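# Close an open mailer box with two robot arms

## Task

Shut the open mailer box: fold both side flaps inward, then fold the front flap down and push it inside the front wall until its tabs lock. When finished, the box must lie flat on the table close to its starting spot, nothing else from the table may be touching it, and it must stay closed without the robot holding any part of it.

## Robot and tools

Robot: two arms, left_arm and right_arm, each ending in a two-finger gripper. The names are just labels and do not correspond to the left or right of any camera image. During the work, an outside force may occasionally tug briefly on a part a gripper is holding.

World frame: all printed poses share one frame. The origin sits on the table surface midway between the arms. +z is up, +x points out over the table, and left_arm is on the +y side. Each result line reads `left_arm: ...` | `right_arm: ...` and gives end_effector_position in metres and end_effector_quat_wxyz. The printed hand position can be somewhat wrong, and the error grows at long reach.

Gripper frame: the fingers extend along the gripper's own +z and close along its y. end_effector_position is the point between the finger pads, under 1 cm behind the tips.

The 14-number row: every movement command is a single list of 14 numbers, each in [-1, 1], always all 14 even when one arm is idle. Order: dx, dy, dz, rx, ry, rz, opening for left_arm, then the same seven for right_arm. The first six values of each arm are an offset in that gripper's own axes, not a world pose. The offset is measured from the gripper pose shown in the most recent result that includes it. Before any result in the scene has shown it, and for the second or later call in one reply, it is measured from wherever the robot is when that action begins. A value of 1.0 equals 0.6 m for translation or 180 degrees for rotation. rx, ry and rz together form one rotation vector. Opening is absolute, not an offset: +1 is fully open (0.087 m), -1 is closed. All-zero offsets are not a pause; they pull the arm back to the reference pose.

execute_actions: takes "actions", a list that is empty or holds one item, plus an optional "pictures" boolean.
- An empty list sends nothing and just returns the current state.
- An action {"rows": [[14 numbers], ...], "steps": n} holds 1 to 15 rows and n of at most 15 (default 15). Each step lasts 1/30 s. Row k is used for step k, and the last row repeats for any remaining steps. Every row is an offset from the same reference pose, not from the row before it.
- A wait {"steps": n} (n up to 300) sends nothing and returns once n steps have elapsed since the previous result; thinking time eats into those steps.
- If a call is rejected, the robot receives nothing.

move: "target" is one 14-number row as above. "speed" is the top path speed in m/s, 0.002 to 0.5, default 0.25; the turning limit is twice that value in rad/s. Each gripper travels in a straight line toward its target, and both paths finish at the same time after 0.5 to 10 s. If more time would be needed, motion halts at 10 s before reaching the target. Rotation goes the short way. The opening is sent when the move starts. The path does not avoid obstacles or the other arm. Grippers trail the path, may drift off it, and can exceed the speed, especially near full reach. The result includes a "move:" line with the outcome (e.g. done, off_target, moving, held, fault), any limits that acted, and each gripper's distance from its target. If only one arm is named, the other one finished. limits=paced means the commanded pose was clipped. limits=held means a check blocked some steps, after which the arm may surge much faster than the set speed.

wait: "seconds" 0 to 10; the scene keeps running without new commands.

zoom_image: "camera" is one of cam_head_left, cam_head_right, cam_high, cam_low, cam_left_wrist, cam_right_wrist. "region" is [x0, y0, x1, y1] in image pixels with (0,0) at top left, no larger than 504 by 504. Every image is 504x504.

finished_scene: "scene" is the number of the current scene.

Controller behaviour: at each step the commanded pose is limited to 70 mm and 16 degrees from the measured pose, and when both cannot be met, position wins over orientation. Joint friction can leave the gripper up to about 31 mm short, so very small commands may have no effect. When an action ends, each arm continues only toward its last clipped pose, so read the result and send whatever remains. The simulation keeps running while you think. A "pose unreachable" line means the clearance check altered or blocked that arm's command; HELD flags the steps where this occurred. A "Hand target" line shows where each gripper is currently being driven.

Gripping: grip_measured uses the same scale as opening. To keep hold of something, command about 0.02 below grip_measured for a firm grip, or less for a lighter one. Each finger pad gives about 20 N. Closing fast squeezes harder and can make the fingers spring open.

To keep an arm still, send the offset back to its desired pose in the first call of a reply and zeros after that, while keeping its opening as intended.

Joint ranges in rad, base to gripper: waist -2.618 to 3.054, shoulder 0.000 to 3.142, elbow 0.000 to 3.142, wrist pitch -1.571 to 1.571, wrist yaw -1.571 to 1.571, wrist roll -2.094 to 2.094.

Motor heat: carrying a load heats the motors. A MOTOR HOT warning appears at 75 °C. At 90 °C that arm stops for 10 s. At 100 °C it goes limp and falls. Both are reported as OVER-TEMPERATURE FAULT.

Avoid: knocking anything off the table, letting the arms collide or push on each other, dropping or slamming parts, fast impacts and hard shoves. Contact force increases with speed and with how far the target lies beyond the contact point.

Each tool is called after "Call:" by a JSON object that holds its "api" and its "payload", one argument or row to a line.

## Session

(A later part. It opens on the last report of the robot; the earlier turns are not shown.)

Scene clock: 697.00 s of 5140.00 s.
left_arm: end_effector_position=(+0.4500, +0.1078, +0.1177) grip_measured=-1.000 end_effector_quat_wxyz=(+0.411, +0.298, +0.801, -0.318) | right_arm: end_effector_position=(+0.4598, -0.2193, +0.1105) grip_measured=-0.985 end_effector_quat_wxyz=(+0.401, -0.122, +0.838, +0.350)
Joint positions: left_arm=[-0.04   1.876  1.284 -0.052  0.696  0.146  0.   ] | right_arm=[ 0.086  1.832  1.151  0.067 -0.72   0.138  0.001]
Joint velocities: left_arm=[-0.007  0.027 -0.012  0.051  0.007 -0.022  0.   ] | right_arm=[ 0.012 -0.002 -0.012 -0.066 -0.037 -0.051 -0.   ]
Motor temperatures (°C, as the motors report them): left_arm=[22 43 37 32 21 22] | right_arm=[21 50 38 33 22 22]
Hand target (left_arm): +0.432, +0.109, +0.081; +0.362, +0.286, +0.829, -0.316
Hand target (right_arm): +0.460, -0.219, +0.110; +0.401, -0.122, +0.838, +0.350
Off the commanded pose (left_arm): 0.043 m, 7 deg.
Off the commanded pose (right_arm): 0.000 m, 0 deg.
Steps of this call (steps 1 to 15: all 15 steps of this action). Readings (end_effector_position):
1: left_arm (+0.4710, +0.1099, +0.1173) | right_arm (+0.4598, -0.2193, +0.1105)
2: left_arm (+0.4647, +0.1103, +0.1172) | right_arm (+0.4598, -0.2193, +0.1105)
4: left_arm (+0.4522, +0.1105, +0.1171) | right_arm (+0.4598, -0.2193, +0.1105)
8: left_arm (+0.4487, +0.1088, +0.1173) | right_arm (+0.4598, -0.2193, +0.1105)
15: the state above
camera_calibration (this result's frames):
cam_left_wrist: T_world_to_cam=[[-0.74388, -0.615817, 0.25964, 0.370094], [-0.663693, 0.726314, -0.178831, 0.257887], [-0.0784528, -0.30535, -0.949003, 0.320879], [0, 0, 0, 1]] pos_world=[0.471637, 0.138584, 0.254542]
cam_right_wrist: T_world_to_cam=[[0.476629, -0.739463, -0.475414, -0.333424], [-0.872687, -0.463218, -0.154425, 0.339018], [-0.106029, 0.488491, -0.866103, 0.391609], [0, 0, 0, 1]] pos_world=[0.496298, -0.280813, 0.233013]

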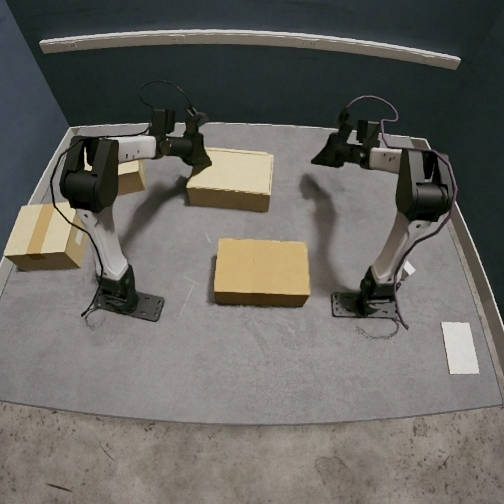

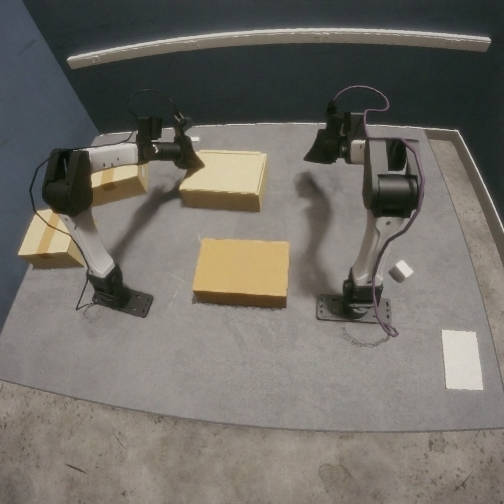

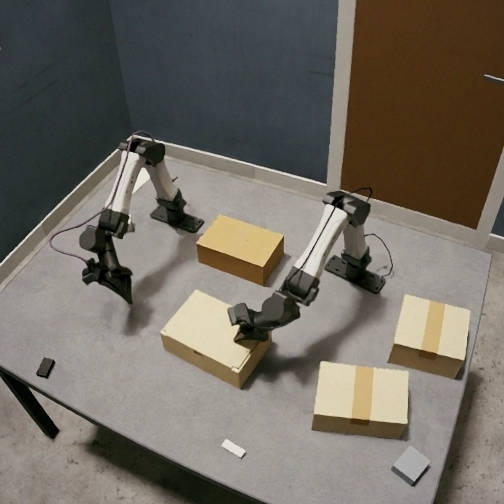

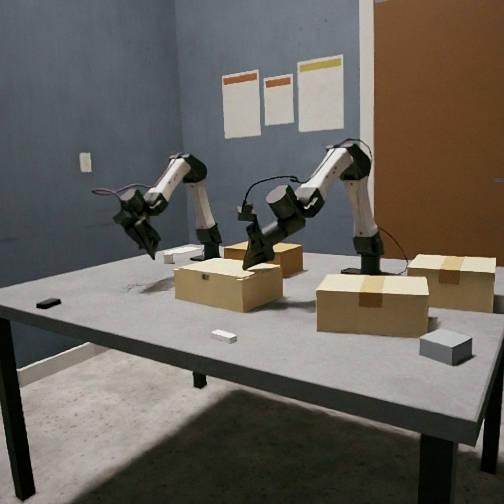

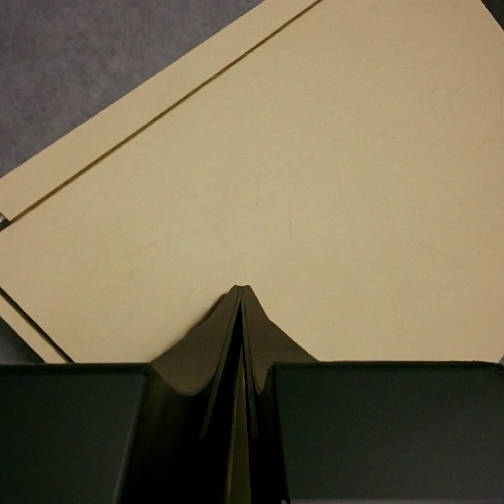

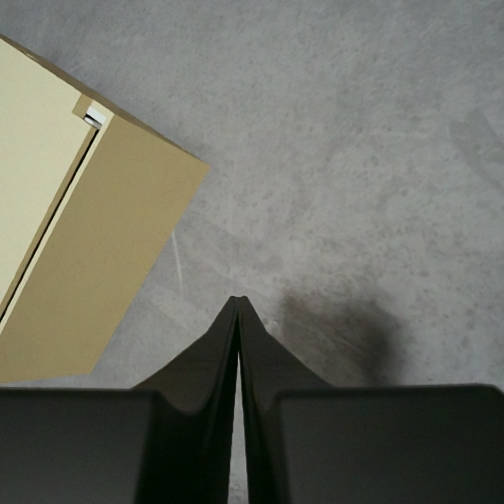

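Call:
{"api": "execute_actions", "payload": {
  "actions": [
    {"rows":[[0.062,-0.074,0.056,0,0.04,0,-1,0,0,0,0,0,0,-1]],"steps":15}
  ]
}}

Scene clock: 700.73 s of 5140.00 s.
left_arm: end_effector_position=(+0.4241, +0.0481, +0.1184) grip_measured=-1.000 end_effector_quat_wxyz=(+0.401, +0.336, +0.791, -0.317) | right_arm: end_effector_position=(+0.4598, -0.2193, +0.1105) grip_measured=-0.985 end_effector_quat_wxyz=(+0.401, -0.122, +0.838, +0.350)
Joint positions: left_arm=[-0.197  1.864  1.277 -0.032  0.607  0.118  0.   ] | right_arm=[ 0.086  1.832  1.151  0.067 -0.72   0.138  0.001]
Joint velocities: left_arm=[ 0.002  0.012 -0.012  0.066  0.037 -0.037  0.   ] | right_arm=[-0.007  0.012  0.002  0.051  0.051 -0.022 -0.001]
Motor temperatures (°C, as the motors report them): left_arm=[22 43 36 32 21 22] | right_arm=[21 49 39 33 22 22]
Hand target (left_arm): +0.414, +0.062, +0.085; +0.359, +0.317, +0.824, -0.301
Hand target (right_arm): +0.460, -0.219, +0.110; +0.401, -0.122, +0.838, +0.350
Off the commanded pose (left_arm): 0.040 m, 7 deg.
Off the commanded pose (right_arm): 0.000 m, 0 deg.
Steps of this call (steps 1 to 90: nothing new was sent; then 0.23 s passed at rest; steps 91 to 105: all 15 steps of this action). Readings (end_effector_position):
91: left_arm (+0.4492, +0.1043, +0.1177) | right_arm (+0.4598, -0.2193, +0.1105)
92: left_arm (+0.4474, +0.0975, +0.1186) | right_arm (+0.4598, -0.2193, +0.1105)
94: left_arm (+0.4371, +0.0744, +0.1182) | right_arm (+0.4598, -0.2193, +0.1105)
98: left_arm (+0.4241, +0.0482, +0.1184) | right_arm (+0.4598, -0.2193, +0.1105)
105: the state above
camera_calibration (this result's frames):
cam_left_wrist: T_world_to_cam=[[-0.791158, -0.567524, 0.228004, 0.335296], [-0.605978, 0.777848, -0.166561, 0.2558], [-0.0828251, -0.269942, -0.959308, 0.302609], [0, 0, 0, 1]] pos_world=[0.445345, 0.0730015, 0.256453]
cam_right_wrist: T_world_to_cam=[[0.476629, -0.739463, -0.475414, -0.333424], [-0.872687, -0.463218, -0.154425, 0.339018], [-0.106029, 0.488491, -0.866103, 0.391609], [0, 0, 0, 1]] pos_world=[0.496298, -0.280813, 0.233013]

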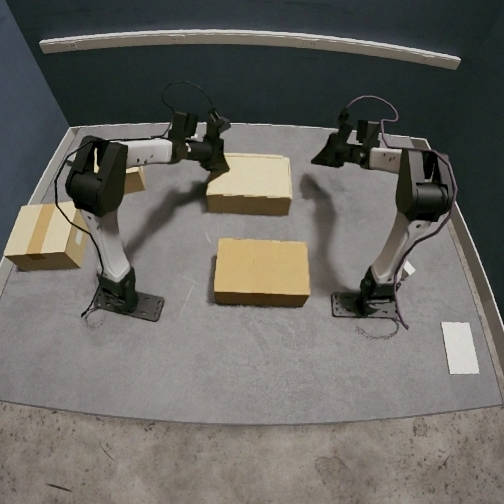

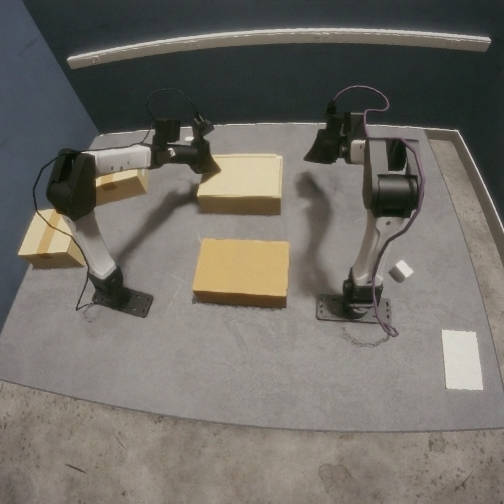

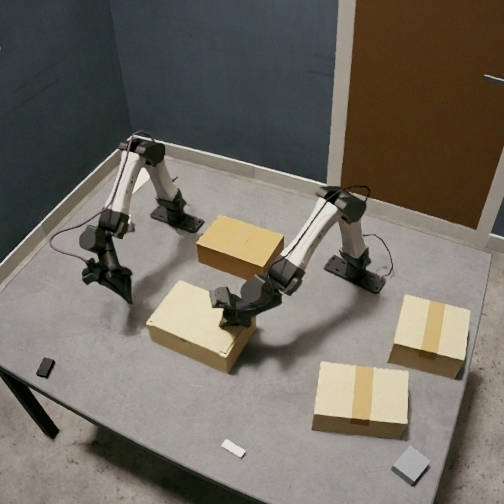

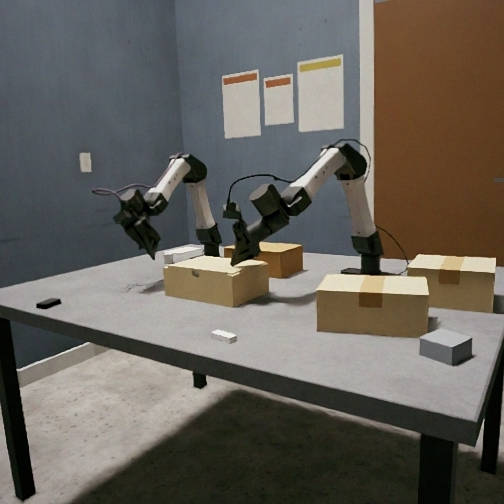

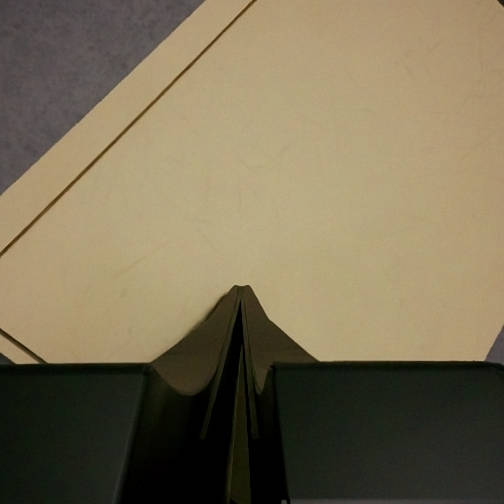

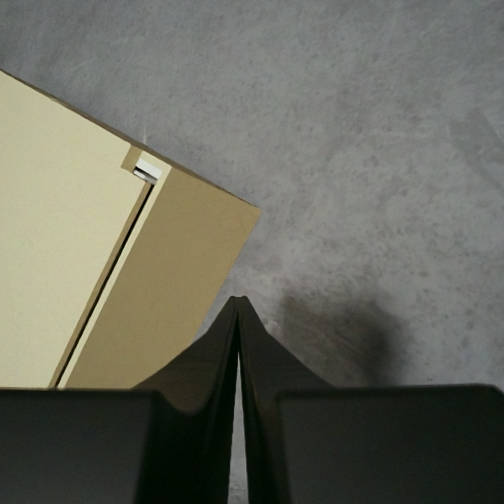

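Call:
{"api": "move", "payload": {
  "target": [-0.056,-0.015,-0.032,0,0,0,-1,0,0,0,0,0,0,-1],
  "speed": 0.1
}}

Call:
{"api": "move", "payload": {
  "target": [-0.032,-0.067,0.09,0,0,0,-1,0,0,0,0,0,0,-1],
  "speed": 0.1
}}

Call:
{"api": "move", "payload": {
  "target": [0.085,0.023,0.048,0,0,0,-1,0,0,0,0,0,0,-1],
  "speed": 0.06
}}

Call:
{"api": "execute_actions", "payload": {
  "actions": [
    {"rows":[[0.092,-0.026,-0.03,0,0,0,-1,0,0,0,0,0,0,-1]],"steps":15}
  ]
}}

Scene clock: 706.60 s of 5140.00 s.
left_arm: end_effector_position=(+0.4261, +0.0470, +0.1591) grip_measured=-1.000 end_effector_quat_wxyz=(+0.409, +0.336, +0.786, -0.318) | right_arm: end_effector_position=(+0.4598, -0.2193, +0.1105) grip_measured=-0.985 end_effector_quat_wxyz=(+0.401, -0.122, +0.838, +0.350)
Joint positions: left_arm=[-0.197  1.823  1.378 -0.154  0.608  0.115  0.   ] | right_arm=[ 0.086  1.832  1.151  0.067 -0.72   0.138  0.001]
Joint velocities: left_arm=[-0.007 -0.017 -0.022 -0.051 -0.007  0.007  0.   ] | right_arm=[ 0.002 -0.007  0.002  0.022 -0.095 -0.007 -0.001]
Motor temperatures (°C, as the motors report them): left_arm=[22 43 36 32 21 22] | right_arm=[21 49 39 33 22 22]
Hand target (left_arm): +0.424, +0.048, +0.158; +0.401, +0.336, +0.791, -0.317
Hand target (right_arm): +0.460, -0.219, +0.110; +0.401, -0.122, +0.838, +0.350
Off the commanded pose (left_arm): 0.003 m, 1 deg.
Off the commanded pose (right_arm): 0.000 m, 0 deg.
After step 90, 1.83 s passed at rest.
move: done
camera_calibration (this result's frames):
cam_left_wrist: T_world_to_cam=[[-0.794285, -0.566004, 0.220796, 0.32939], [-0.603768, 0.775839, -0.183134, 0.266386], [-0.0676473, -0.27877, -0.957972, 0.335245], [0, 0, 0, 1]] pos_world=[0.445143, 0.0732193, 0.297212]
cam_right_wrist: T_world_to_cam=[[0.476629, -0.739463, -0.475414, -0.333424], [-0.872687, -0.463218, -0.154425, 0.339018], [-0.106029, 0.488491, -0.866103, 0.391609], [0, 0, 0, 1]] pos_world=[0.496298, -0.280813, 0.233013]

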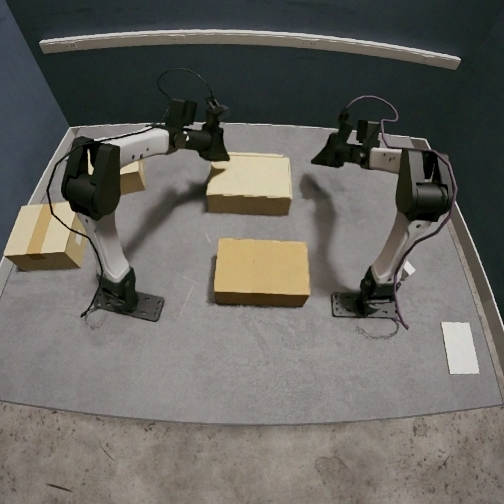

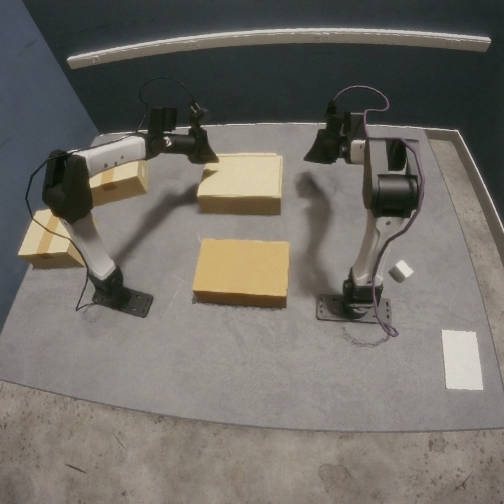

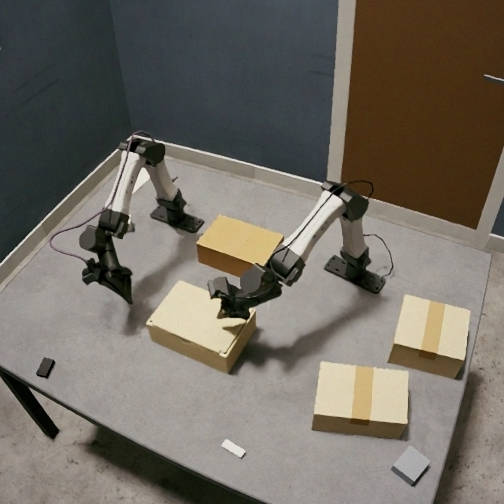

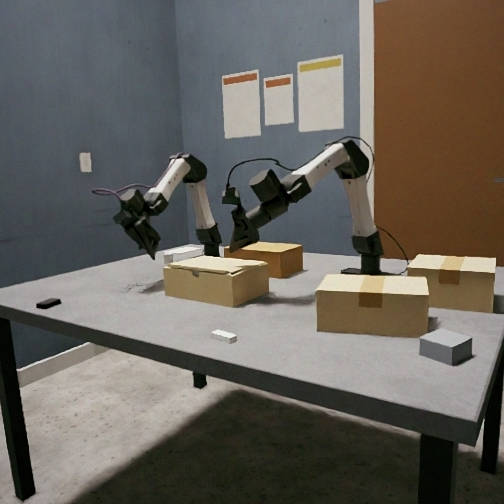

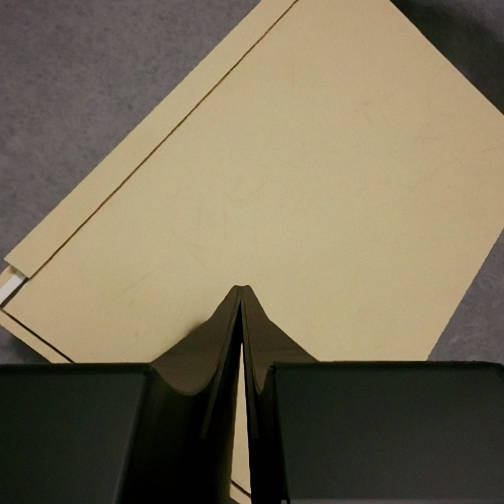

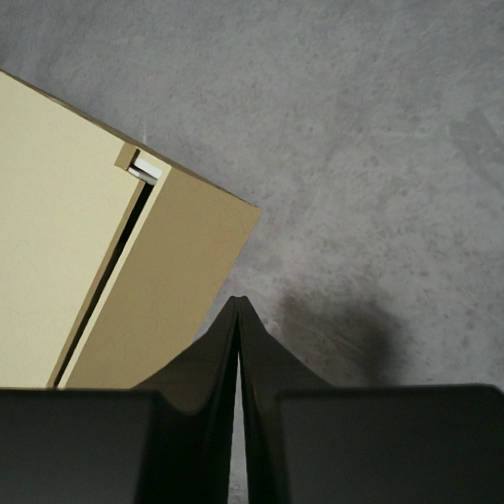

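Scene clock: 707.63 s of 5140.00 s.
left_arm: end_effector_position=(+0.4228, -0.0203, +0.1643) grip_measured=-1.000 end_effector_quat_wxyz=(+0.410, +0.339, +0.783, -0.322) | right_arm: end_effector_position=(+0.4598, -0.2193, +0.1105) grip_measured=-0.985 end_effector_quat_wxyz=(+0.401, -0.122, +0.838, +0.350)
Joint positions: left_arm=[-0.347  1.911  1.496 -0.129  0.493  0.022  0.   ] | right_arm=[ 0.086  1.832  1.151  0.067 -0.72   0.138  0.001]
Joint velocities: left_arm=[-0.027  0.017  0.012 -0.051 -0.007  0.066  0.   ] | right_arm=[-0.012 -0.007 -0.007 -0.11  -0.007 -0.037  0.001]
Motor temperatures (°C, as the motors report them): left_arm=[22 43 37 32 21 22] | right_arm=[21 49 39 33 22 22]
Hand target (left_arm): +0.427, -0.023, +0.160; +0.409, +0.335, +0.786, -0.320
Hand target (right_arm): +0.460, -0.219, +0.110; +0.401, -0.122, +0.838, +0.350
Off the commanded pose (left_arm): 0.006 m, 1 deg.
Off the commanded pose (right_arm): 0.000 m, 0 deg.
move: done
camera_calibration (this result's frames):
cam_left_wrist: T_world_to_cam=[[-0.800822, -0.556588, 0.22112, 0.290434], [-0.595216, 0.780563, -0.190893, 0.315354], [-0.0663496, -0.284486, -0.956382, 0.320312], [0, 0, 0, 1]] pos_world=[0.441542, 0.00662228, 0.302318]
cam_right_wrist: T_world_to_cam=[[0.476629, -0.739463, -0.475414, -0.333424], [-0.872687, -0.463218, -0.154425, 0.339018], [-0.106029, 0.488491, -0.866103, 0.391609], [0, 0, 0, 1]] pos_world=[0.496298, -0.280813, 0.233013]

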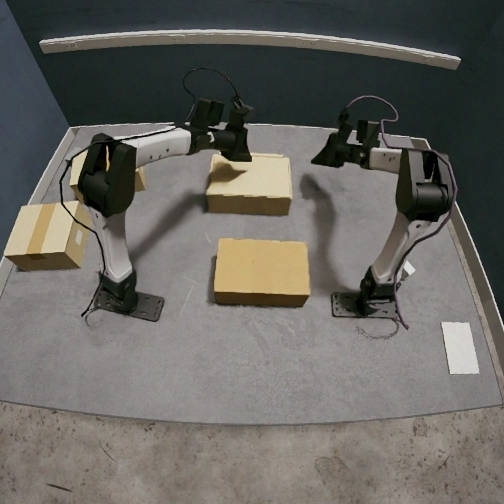

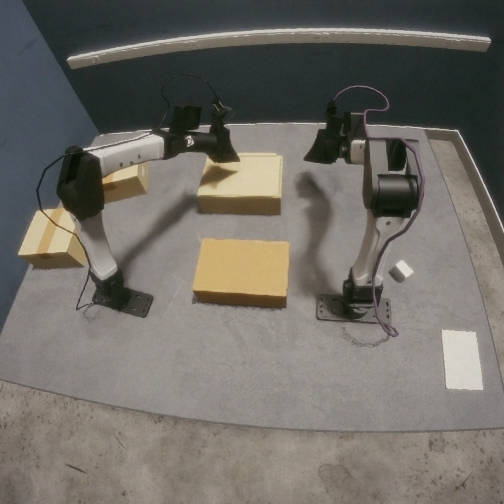

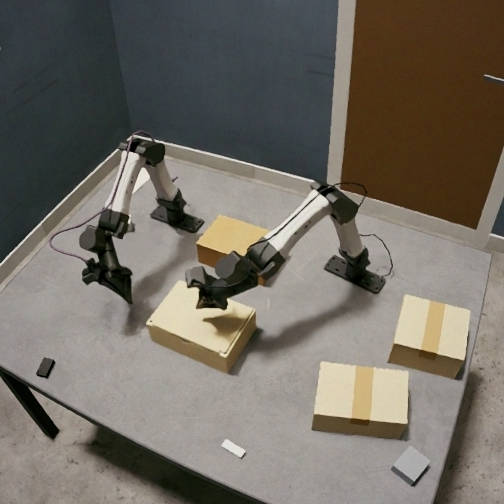

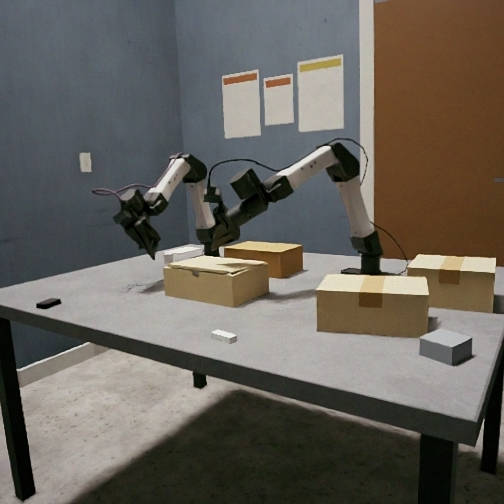

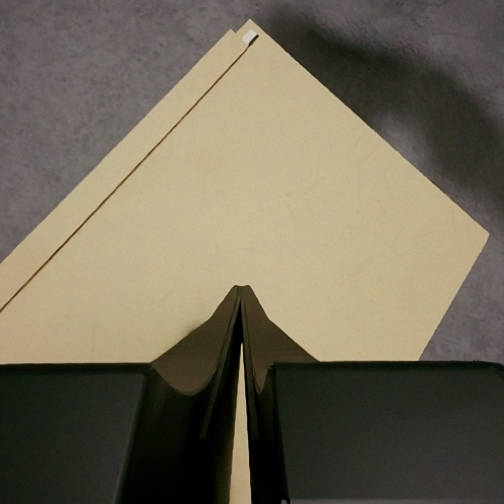

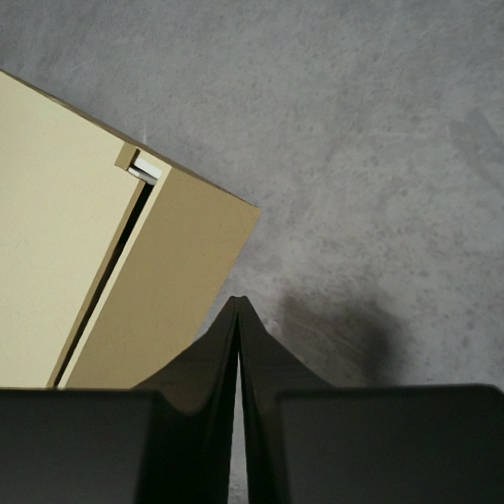

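Scene clock: 709.07 s of 5140.00 s.
left_arm: end_effector_position=(+0.4278, -0.0232, +0.1249) grip_measured=-1.000 end_effector_quat_wxyz=(+0.427, +0.341, +0.772, -0.324) | right_arm: end_effector_position=(+0.4598, -0.2193, +0.1105) grip_measured=-0.985 end_effector_quat_wxyz=(+0.401, -0.122, +0.838, +0.350)
Joint positions: left_arm=[-0.347  1.956  1.365  0.087  0.493  0.022  0.   ] | right_arm=[ 0.086  1.832  1.151  0.067 -0.72   0.138  0.001]
Joint velocities: left_arm=[-0.007 -0.007 -0.007  0.007 -0.037 -0.022  0.   ] | right_arm=[-0.007 -0.002 -0.007  0.095 -0.022  0.066 -0.001]
Motor temperatures (°C, as the motors report them): left_arm=[22 43 37 32 21 22] | right_arm=[21 49 39 33 22 22]
Hand target (left_arm): +0.423, -0.021, +0.104; +0.410, +0.340, +0.783, -0.322
Hand target (right_arm): +0.460, -0.219, +0.110; +0.401, -0.122, +0.838, +0.350
Off the commanded pose (left_arm): 0.021 m, 2 deg.
Off the commanded pose (right_arm): 0.000 m, 0 deg.
move: off_target (left_arm)
camera_calibration (this result's frames):
cam_left_wrist: T_world_to_cam=[[-0.808603, -0.551978, 0.203669, 0.307149], [-0.587467, 0.776475, -0.227968, 0.314251], [-0.0323108, -0.303985, -0.952129, 0.266554], [0, 0, 0, 1]] pos_world=[0.441586, 0.00655986, 0.262876]
cam_right_wrist: T_world_to_cam=[[0.476629, -0.739463, -0.475414, -0.333424], [-0.872687, -0.463218, -0.154425, 0.339018], [-0.106029, 0.488491, -0.866103, 0.391609], [0, 0, 0, 1]] pos_world=[0.496298, -0.280813, 0.233013]

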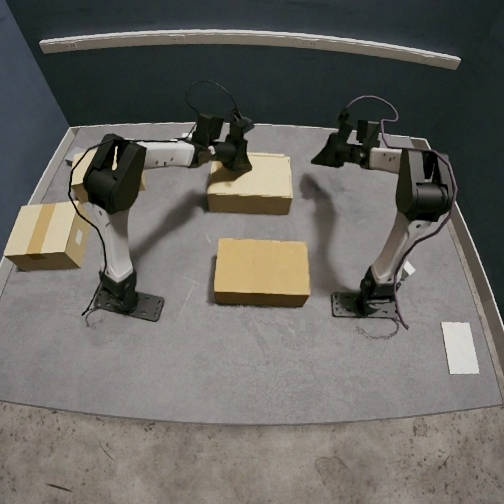

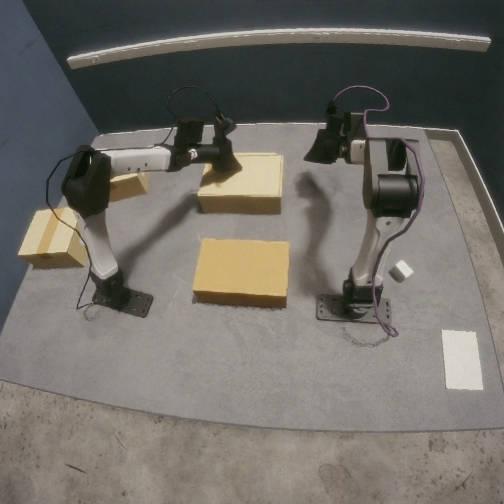

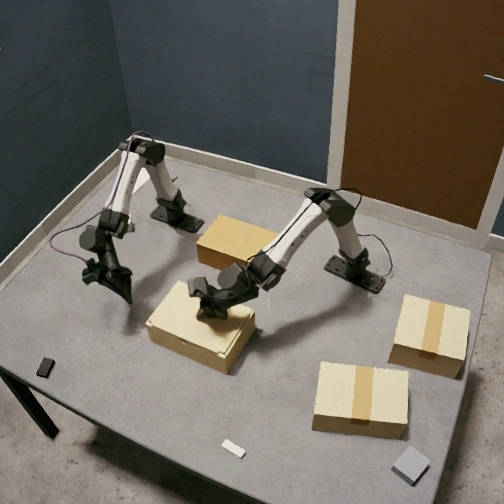

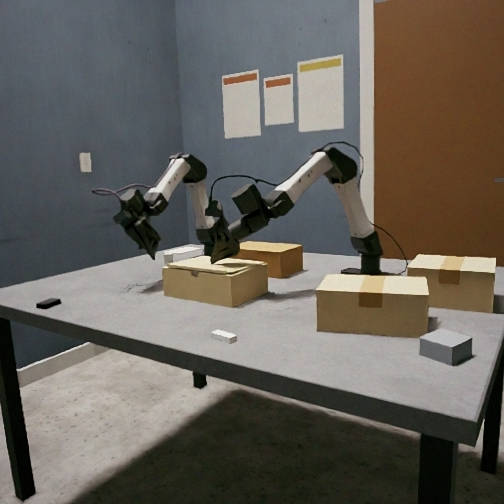

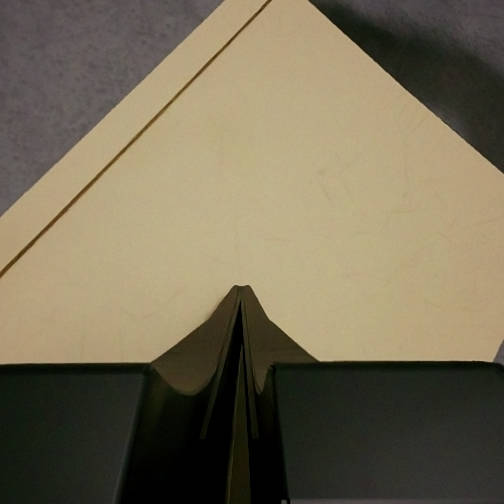

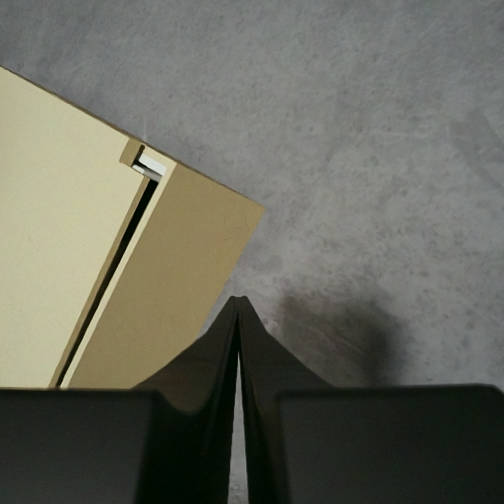

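Scene clock: 709.57 s of 5140.00 s.
left_arm: end_effector_position=(+0.3990, -0.0088, +0.1192) grip_measured=-1.000 end_effector_quat_wxyz=(+0.465, +0.344, +0.746, -0.329) | right_arm: end_effector_position=(+0.4598, -0.2193, +0.1105) grip_measured=-0.985 end_effector_quat_wxyz=(+0.401, -0.122, +0.838, +0.350)
Joint positions: left_arm=[-0.35   1.836  1.101  0.326  0.493  0.019  0.   ] | right_arm=[ 0.086  1.832  1.151  0.067 -0.72   0.138  0.001]
Joint velocities: left_arm=[-0.022 -0.017 -0.007 -0.007  0.081 -0.095  0.   ] | right_arm=[ 0.002 -0.007 -0.012  0.007  0.037 -0.007 -0.001]
Motor temperatures (°C, as the motors report them): left_arm=[22 43 37 32 21 22] | right_arm=[21 49 39 33 22 22]
Hand target (left_arm): +0.384, -0.004, +0.089; +0.428, +0.341, +0.772, -0.324
Hand target (right_arm): +0.460, -0.219, +0.110; +0.401, -0.122, +0.838, +0.350
Off the commanded pose (left_arm): 0.035 m, 5 deg.
Off the commanded pose (right_arm): 0.000 m, 0 deg.
Steps of this call (steps 1 to 15: all 15 steps of this action). Readings (end_effector_position):
1: left_arm (+0.4245, -0.0210, +0.1225) | right_arm (+0.4598, -0.2193, +0.1105)
2: left_arm (+0.4152, -0.0159, +0.1182) | right_arm (+0.4598, -0.2193, +0.1105)
4: left_arm (+0.4029, -0.0099, +0.1186) | right_arm (+0.4598, -0.2193, +0.1105)
8: left_arm (+0.3985, -0.0083, +0.1187) | right_arm (+0.4598, -0.2193, +0.1105)
15: the state above
camera_calibration (this result's frames):
cam_left_wrist: T_world_to_cam=[[-0.823931, -0.542041, 0.165317, 0.303771], [-0.565145, 0.764411, -0.3103, 0.285642], [0.0418256, -0.349094, -0.936154, 0.232728], [0, 0, 0, 1]] pos_world=[0.401982, 0.0275521, 0.256286]
cam_right_wrist: T_world_to_cam=[[0.476629, -0.739463, -0.475414, -0.333424], [-0.872687, -0.463218, -0.154425, 0.339018], [-0.106029, 0.488491, -0.866103, 0.391609], [0, 0, 0, 1]] pos_world=[0.496298, -0.280813, 0.233013]

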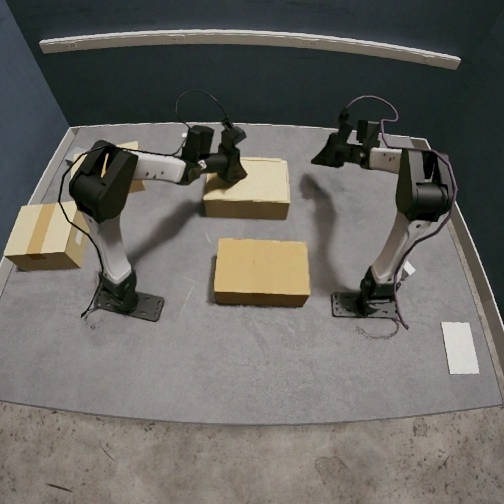

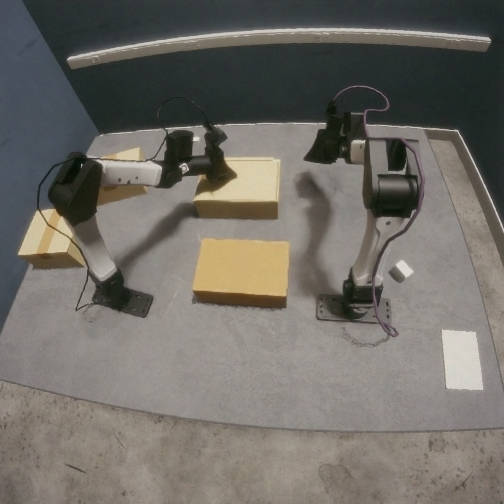

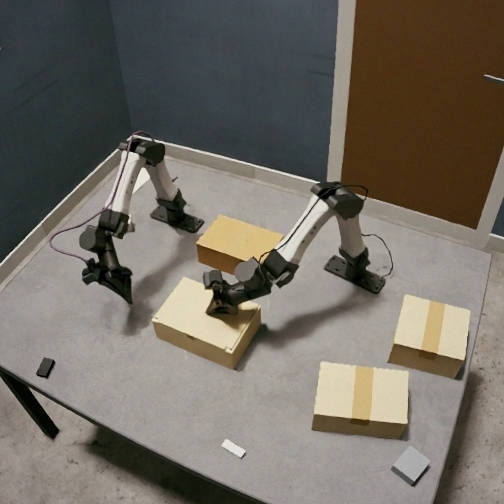

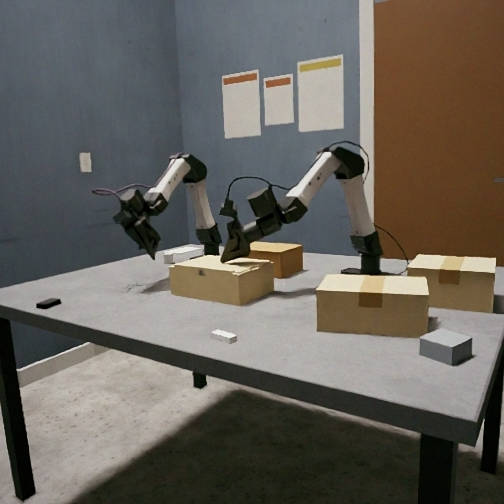

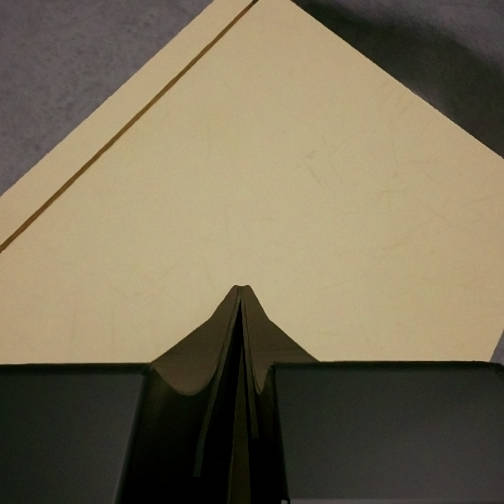

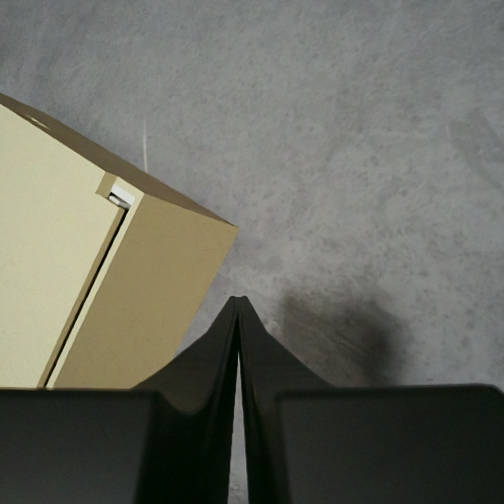

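Call:
{"api": "execute_actions", "payload": {
  "actions": [
    {"rows":[[0.087,-0.029,-0.048,0,0,0,-1,0,0,0,0,0,0,-1]],"steps":15}
  ]
}}

Scene clock: 712.57 s of 5140.00 s.
left_arm: end_effector_position=(+0.3682, +0.0088, +0.1178) grip_measured=-1.000 end_effector_quat_wxyz=(+0.507, +0.347, +0.716, -0.332) | right_arm: end_effector_position=(+0.4598, -0.2193, +0.1105) grip_measured=-0.985 end_effector_quat_wxyz=(+0.401, -0.122, +0.838, +0.350)
Joint positions: left_arm=[-0.35   1.72   0.852  0.563  0.493  0.02   0.   ] | right_arm=[ 0.086  1.832  1.151  0.067 -0.72   0.138  0.001]
Joint velocities: left_arm=[ 0.002 -0.012 -0.012  0.037 -0.066  0.007  0.   ] | right_arm=[ 0.012 -0.012  0.007 -0.051 -0.095  0.007 -0.   ]
Motor temperatures (°C, as the motors report them): left_arm=[22 43 36 32 21 22] | right_arm=[21 49 39 33 22 22]
Hand target (left_arm): +0.353, +0.015, +0.086; +0.466, +0.344, +0.746, -0.329
Hand target (right_arm): +0.460, -0.219, +0.110; +0.401, -0.122, +0.838, +0.350
Off the commanded pose (left_arm): 0.037 m, 6 deg.
Off the commanded pose (right_arm): 0.000 m, 0 deg.
Steps of this call (steps 1 to 75: nothing new was sent; steps 76 to 90: all 15 steps of this action). Readings (end_effector_position):
76: left_arm (+0.3955, -0.0064, +0.1184) | right_arm (+0.4598, -0.2193, +0.1105)
77: left_arm (+0.3871, -0.0016, +0.1172) | right_arm (+0.4598, -0.2193, +0.1105)
79: left_arm (+0.3736, +0.0058, +0.1172) | right_arm (+0.4598, -0.2193, +0.1105)
83: left_arm (+0.3685, +0.0087, +0.1176) | right_arm (+0.4598, -0.2193, +0.1105)
90: the state above
camera_calibration (this result's frames):
cam_left_wrist: T_world_to_cam=[[-0.837081, -0.534509, 0.116601, 0.298698], [-0.532351, 0.746707, -0.398788, 0.252892], [0.126089, -0.39589, -0.9096, 0.20513], [0, 0, 0, 1]] pos_world=[0.358797, 0.0520294, 0.252608]
cam_right_wrist: T_world_to_cam=[[0.476629, -0.739463, -0.475414, -0.333424], [-0.872687, -0.463218, -0.154425, 0.339018], [-0.106029, 0.488491, -0.866103, 0.391609], [0, 0, 0, 1]] pos_world=[0.496298, -0.280813, 0.233013]

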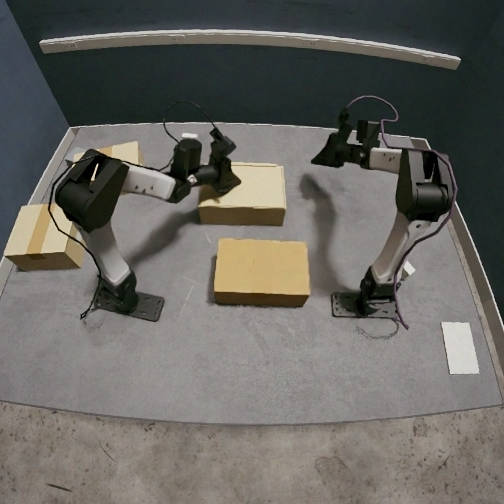

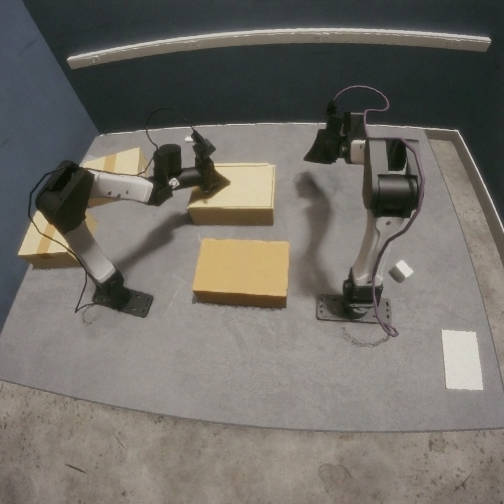

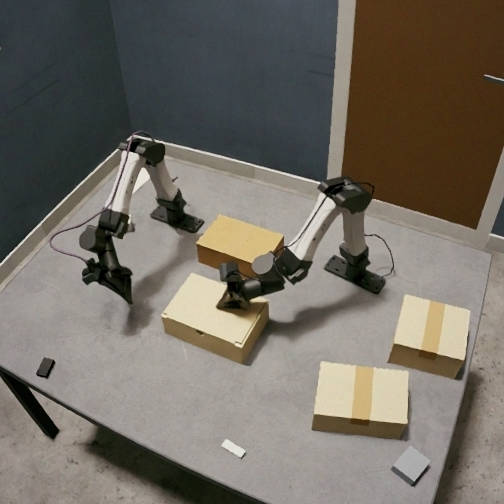

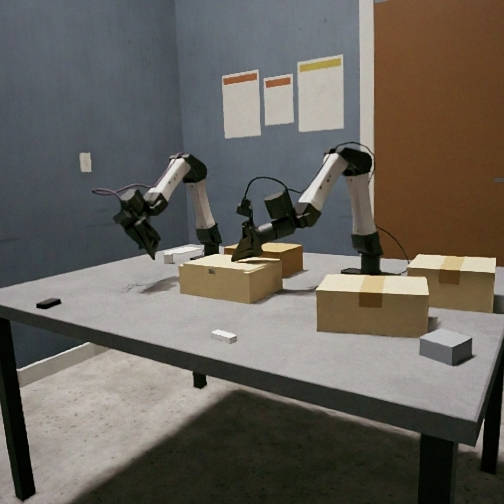

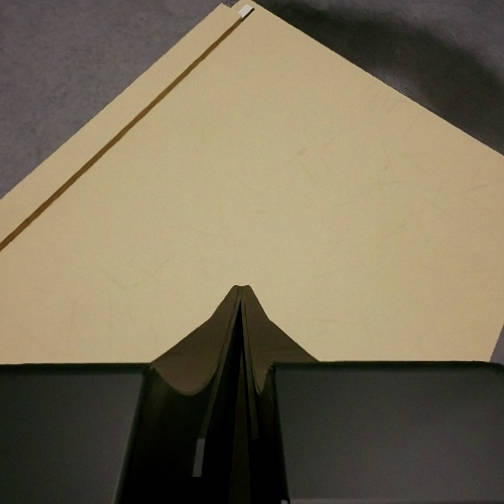

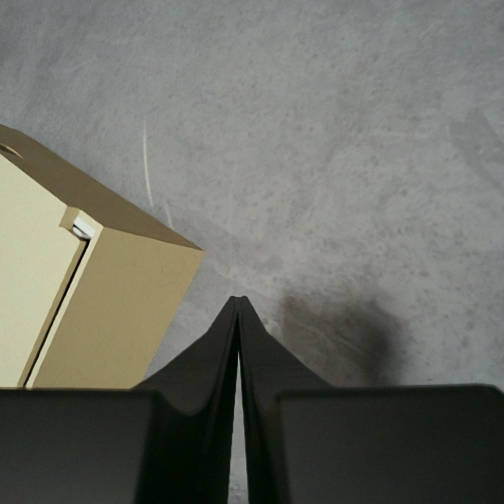

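In place. Lift.

Call:
{"api": "move", "payload": {
  "target": [-0.16,-0.02,-0.045,0,0,0,-1,0,0,0,0,0,0,-1],
  "speed": 0.12
}}

Scene clock: 715.50 s of 5140.00 s.
left_arm: end_effector_position=(+0.3696, +0.0081, +0.2200) grip_measured=-1.000 end_effector_quat_wxyz=(+0.515, +0.347, +0.710, -0.332) | right_arm: end_effector_position=(+0.4598, -0.2193, +0.1105) grip_measured=-0.985 end_effector_quat_wxyz=(+0.401, -0.122, +0.838, +0.350)
Joint positions: left_arm=[-0.35   1.556  1.105  0.166  0.493  0.02   0.   ] | right_arm=[ 0.086  1.832  1.151  0.067 -0.72   0.138  0.001]
Joint velocities: left_arm=[-0.002 -0.007 -0.002 -0.022 -0.007 -0.022  0.   ] | right_arm=[-0.017  0.007 -0.012  0.007  0.051 -0.037  0.   ]
Motor temperatures (°C, as the motors report them): left_arm=[22 43 36 32 21 22] | right_arm=[21 49 39 33 22 22]
Hand target (left_arm): +0.369, +0.010, +0.219; +0.508, +0.347, +0.715, -0.332
Hand target (right_arm): +0.460, -0.219, +0.110; +0.401, -0.122, +0.838, +0.350
Off the commanded pose (left_arm): 0.003 m, 1 deg.
Off the commanded pose (right_arm): 0.000 m, 0 deg.
move: done
camera_calibration (this result's frames):
cam_left_wrist: T_world_to_cam=[[-0.838976, -0.53343, 0.107575, 0.290171], [-0.525473, 0.742789, -0.414901, 0.295961], [0.141415, -0.40462, -0.903485, 0.290679], [0, 0, 0, 1]] pos_world=[0.357859, 0.0525636, 0.354203]
cam_right_wrist: T_world_to_cam=[[0.476629, -0.739463, -0.475414, -0.333424], [-0.872687, -0.463218, -0.154425, 0.339018], [-0.106029, 0.488491, -0.866103, 0.391609], [0, 0, 0, 1]] pos_world=[0.496298, -0.280813, 0.233013]

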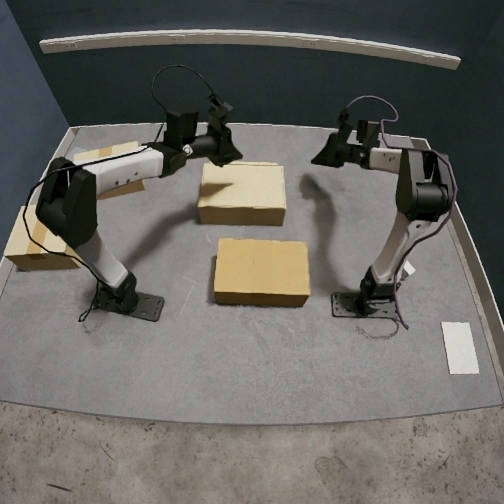

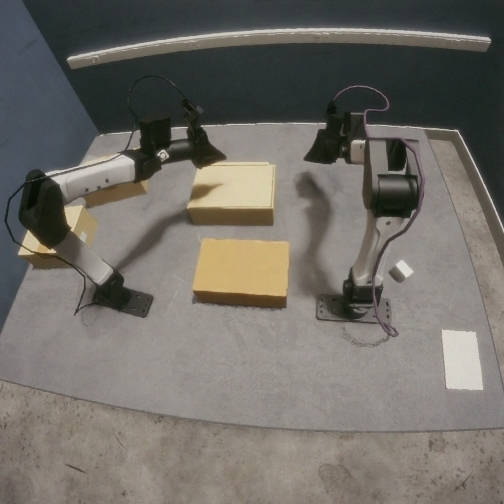

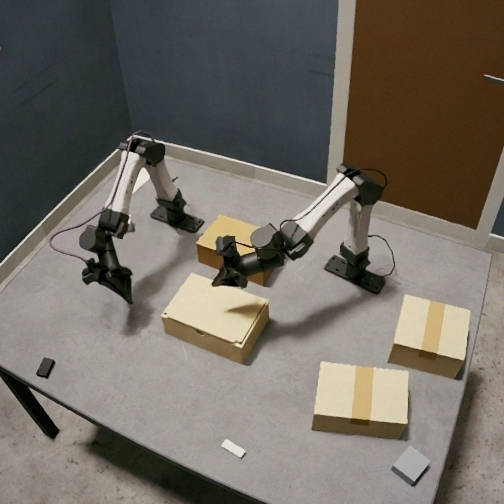

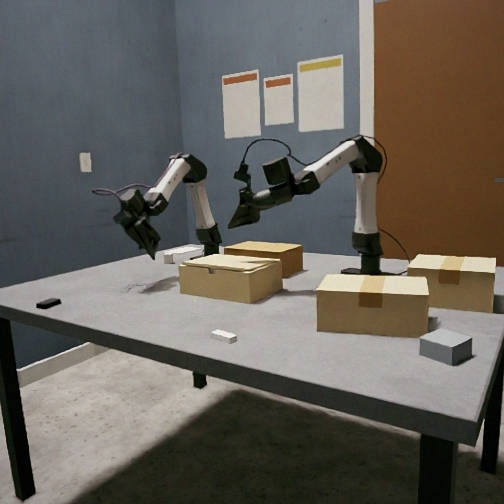

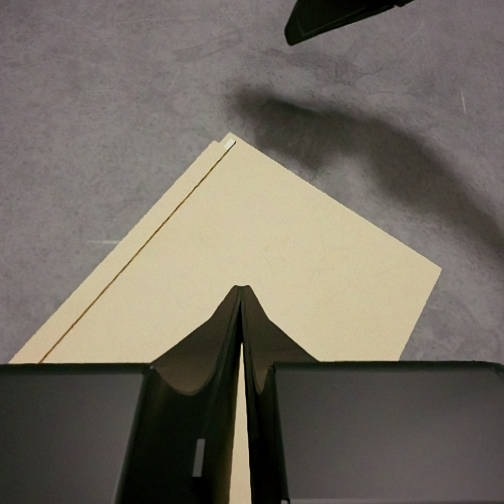

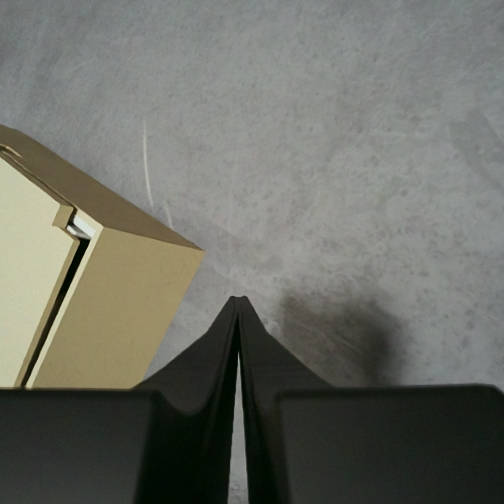

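Call:
{"api": "finished_scene", "payload": {
  "scene": 2
}}

The scene is finished: the task was done.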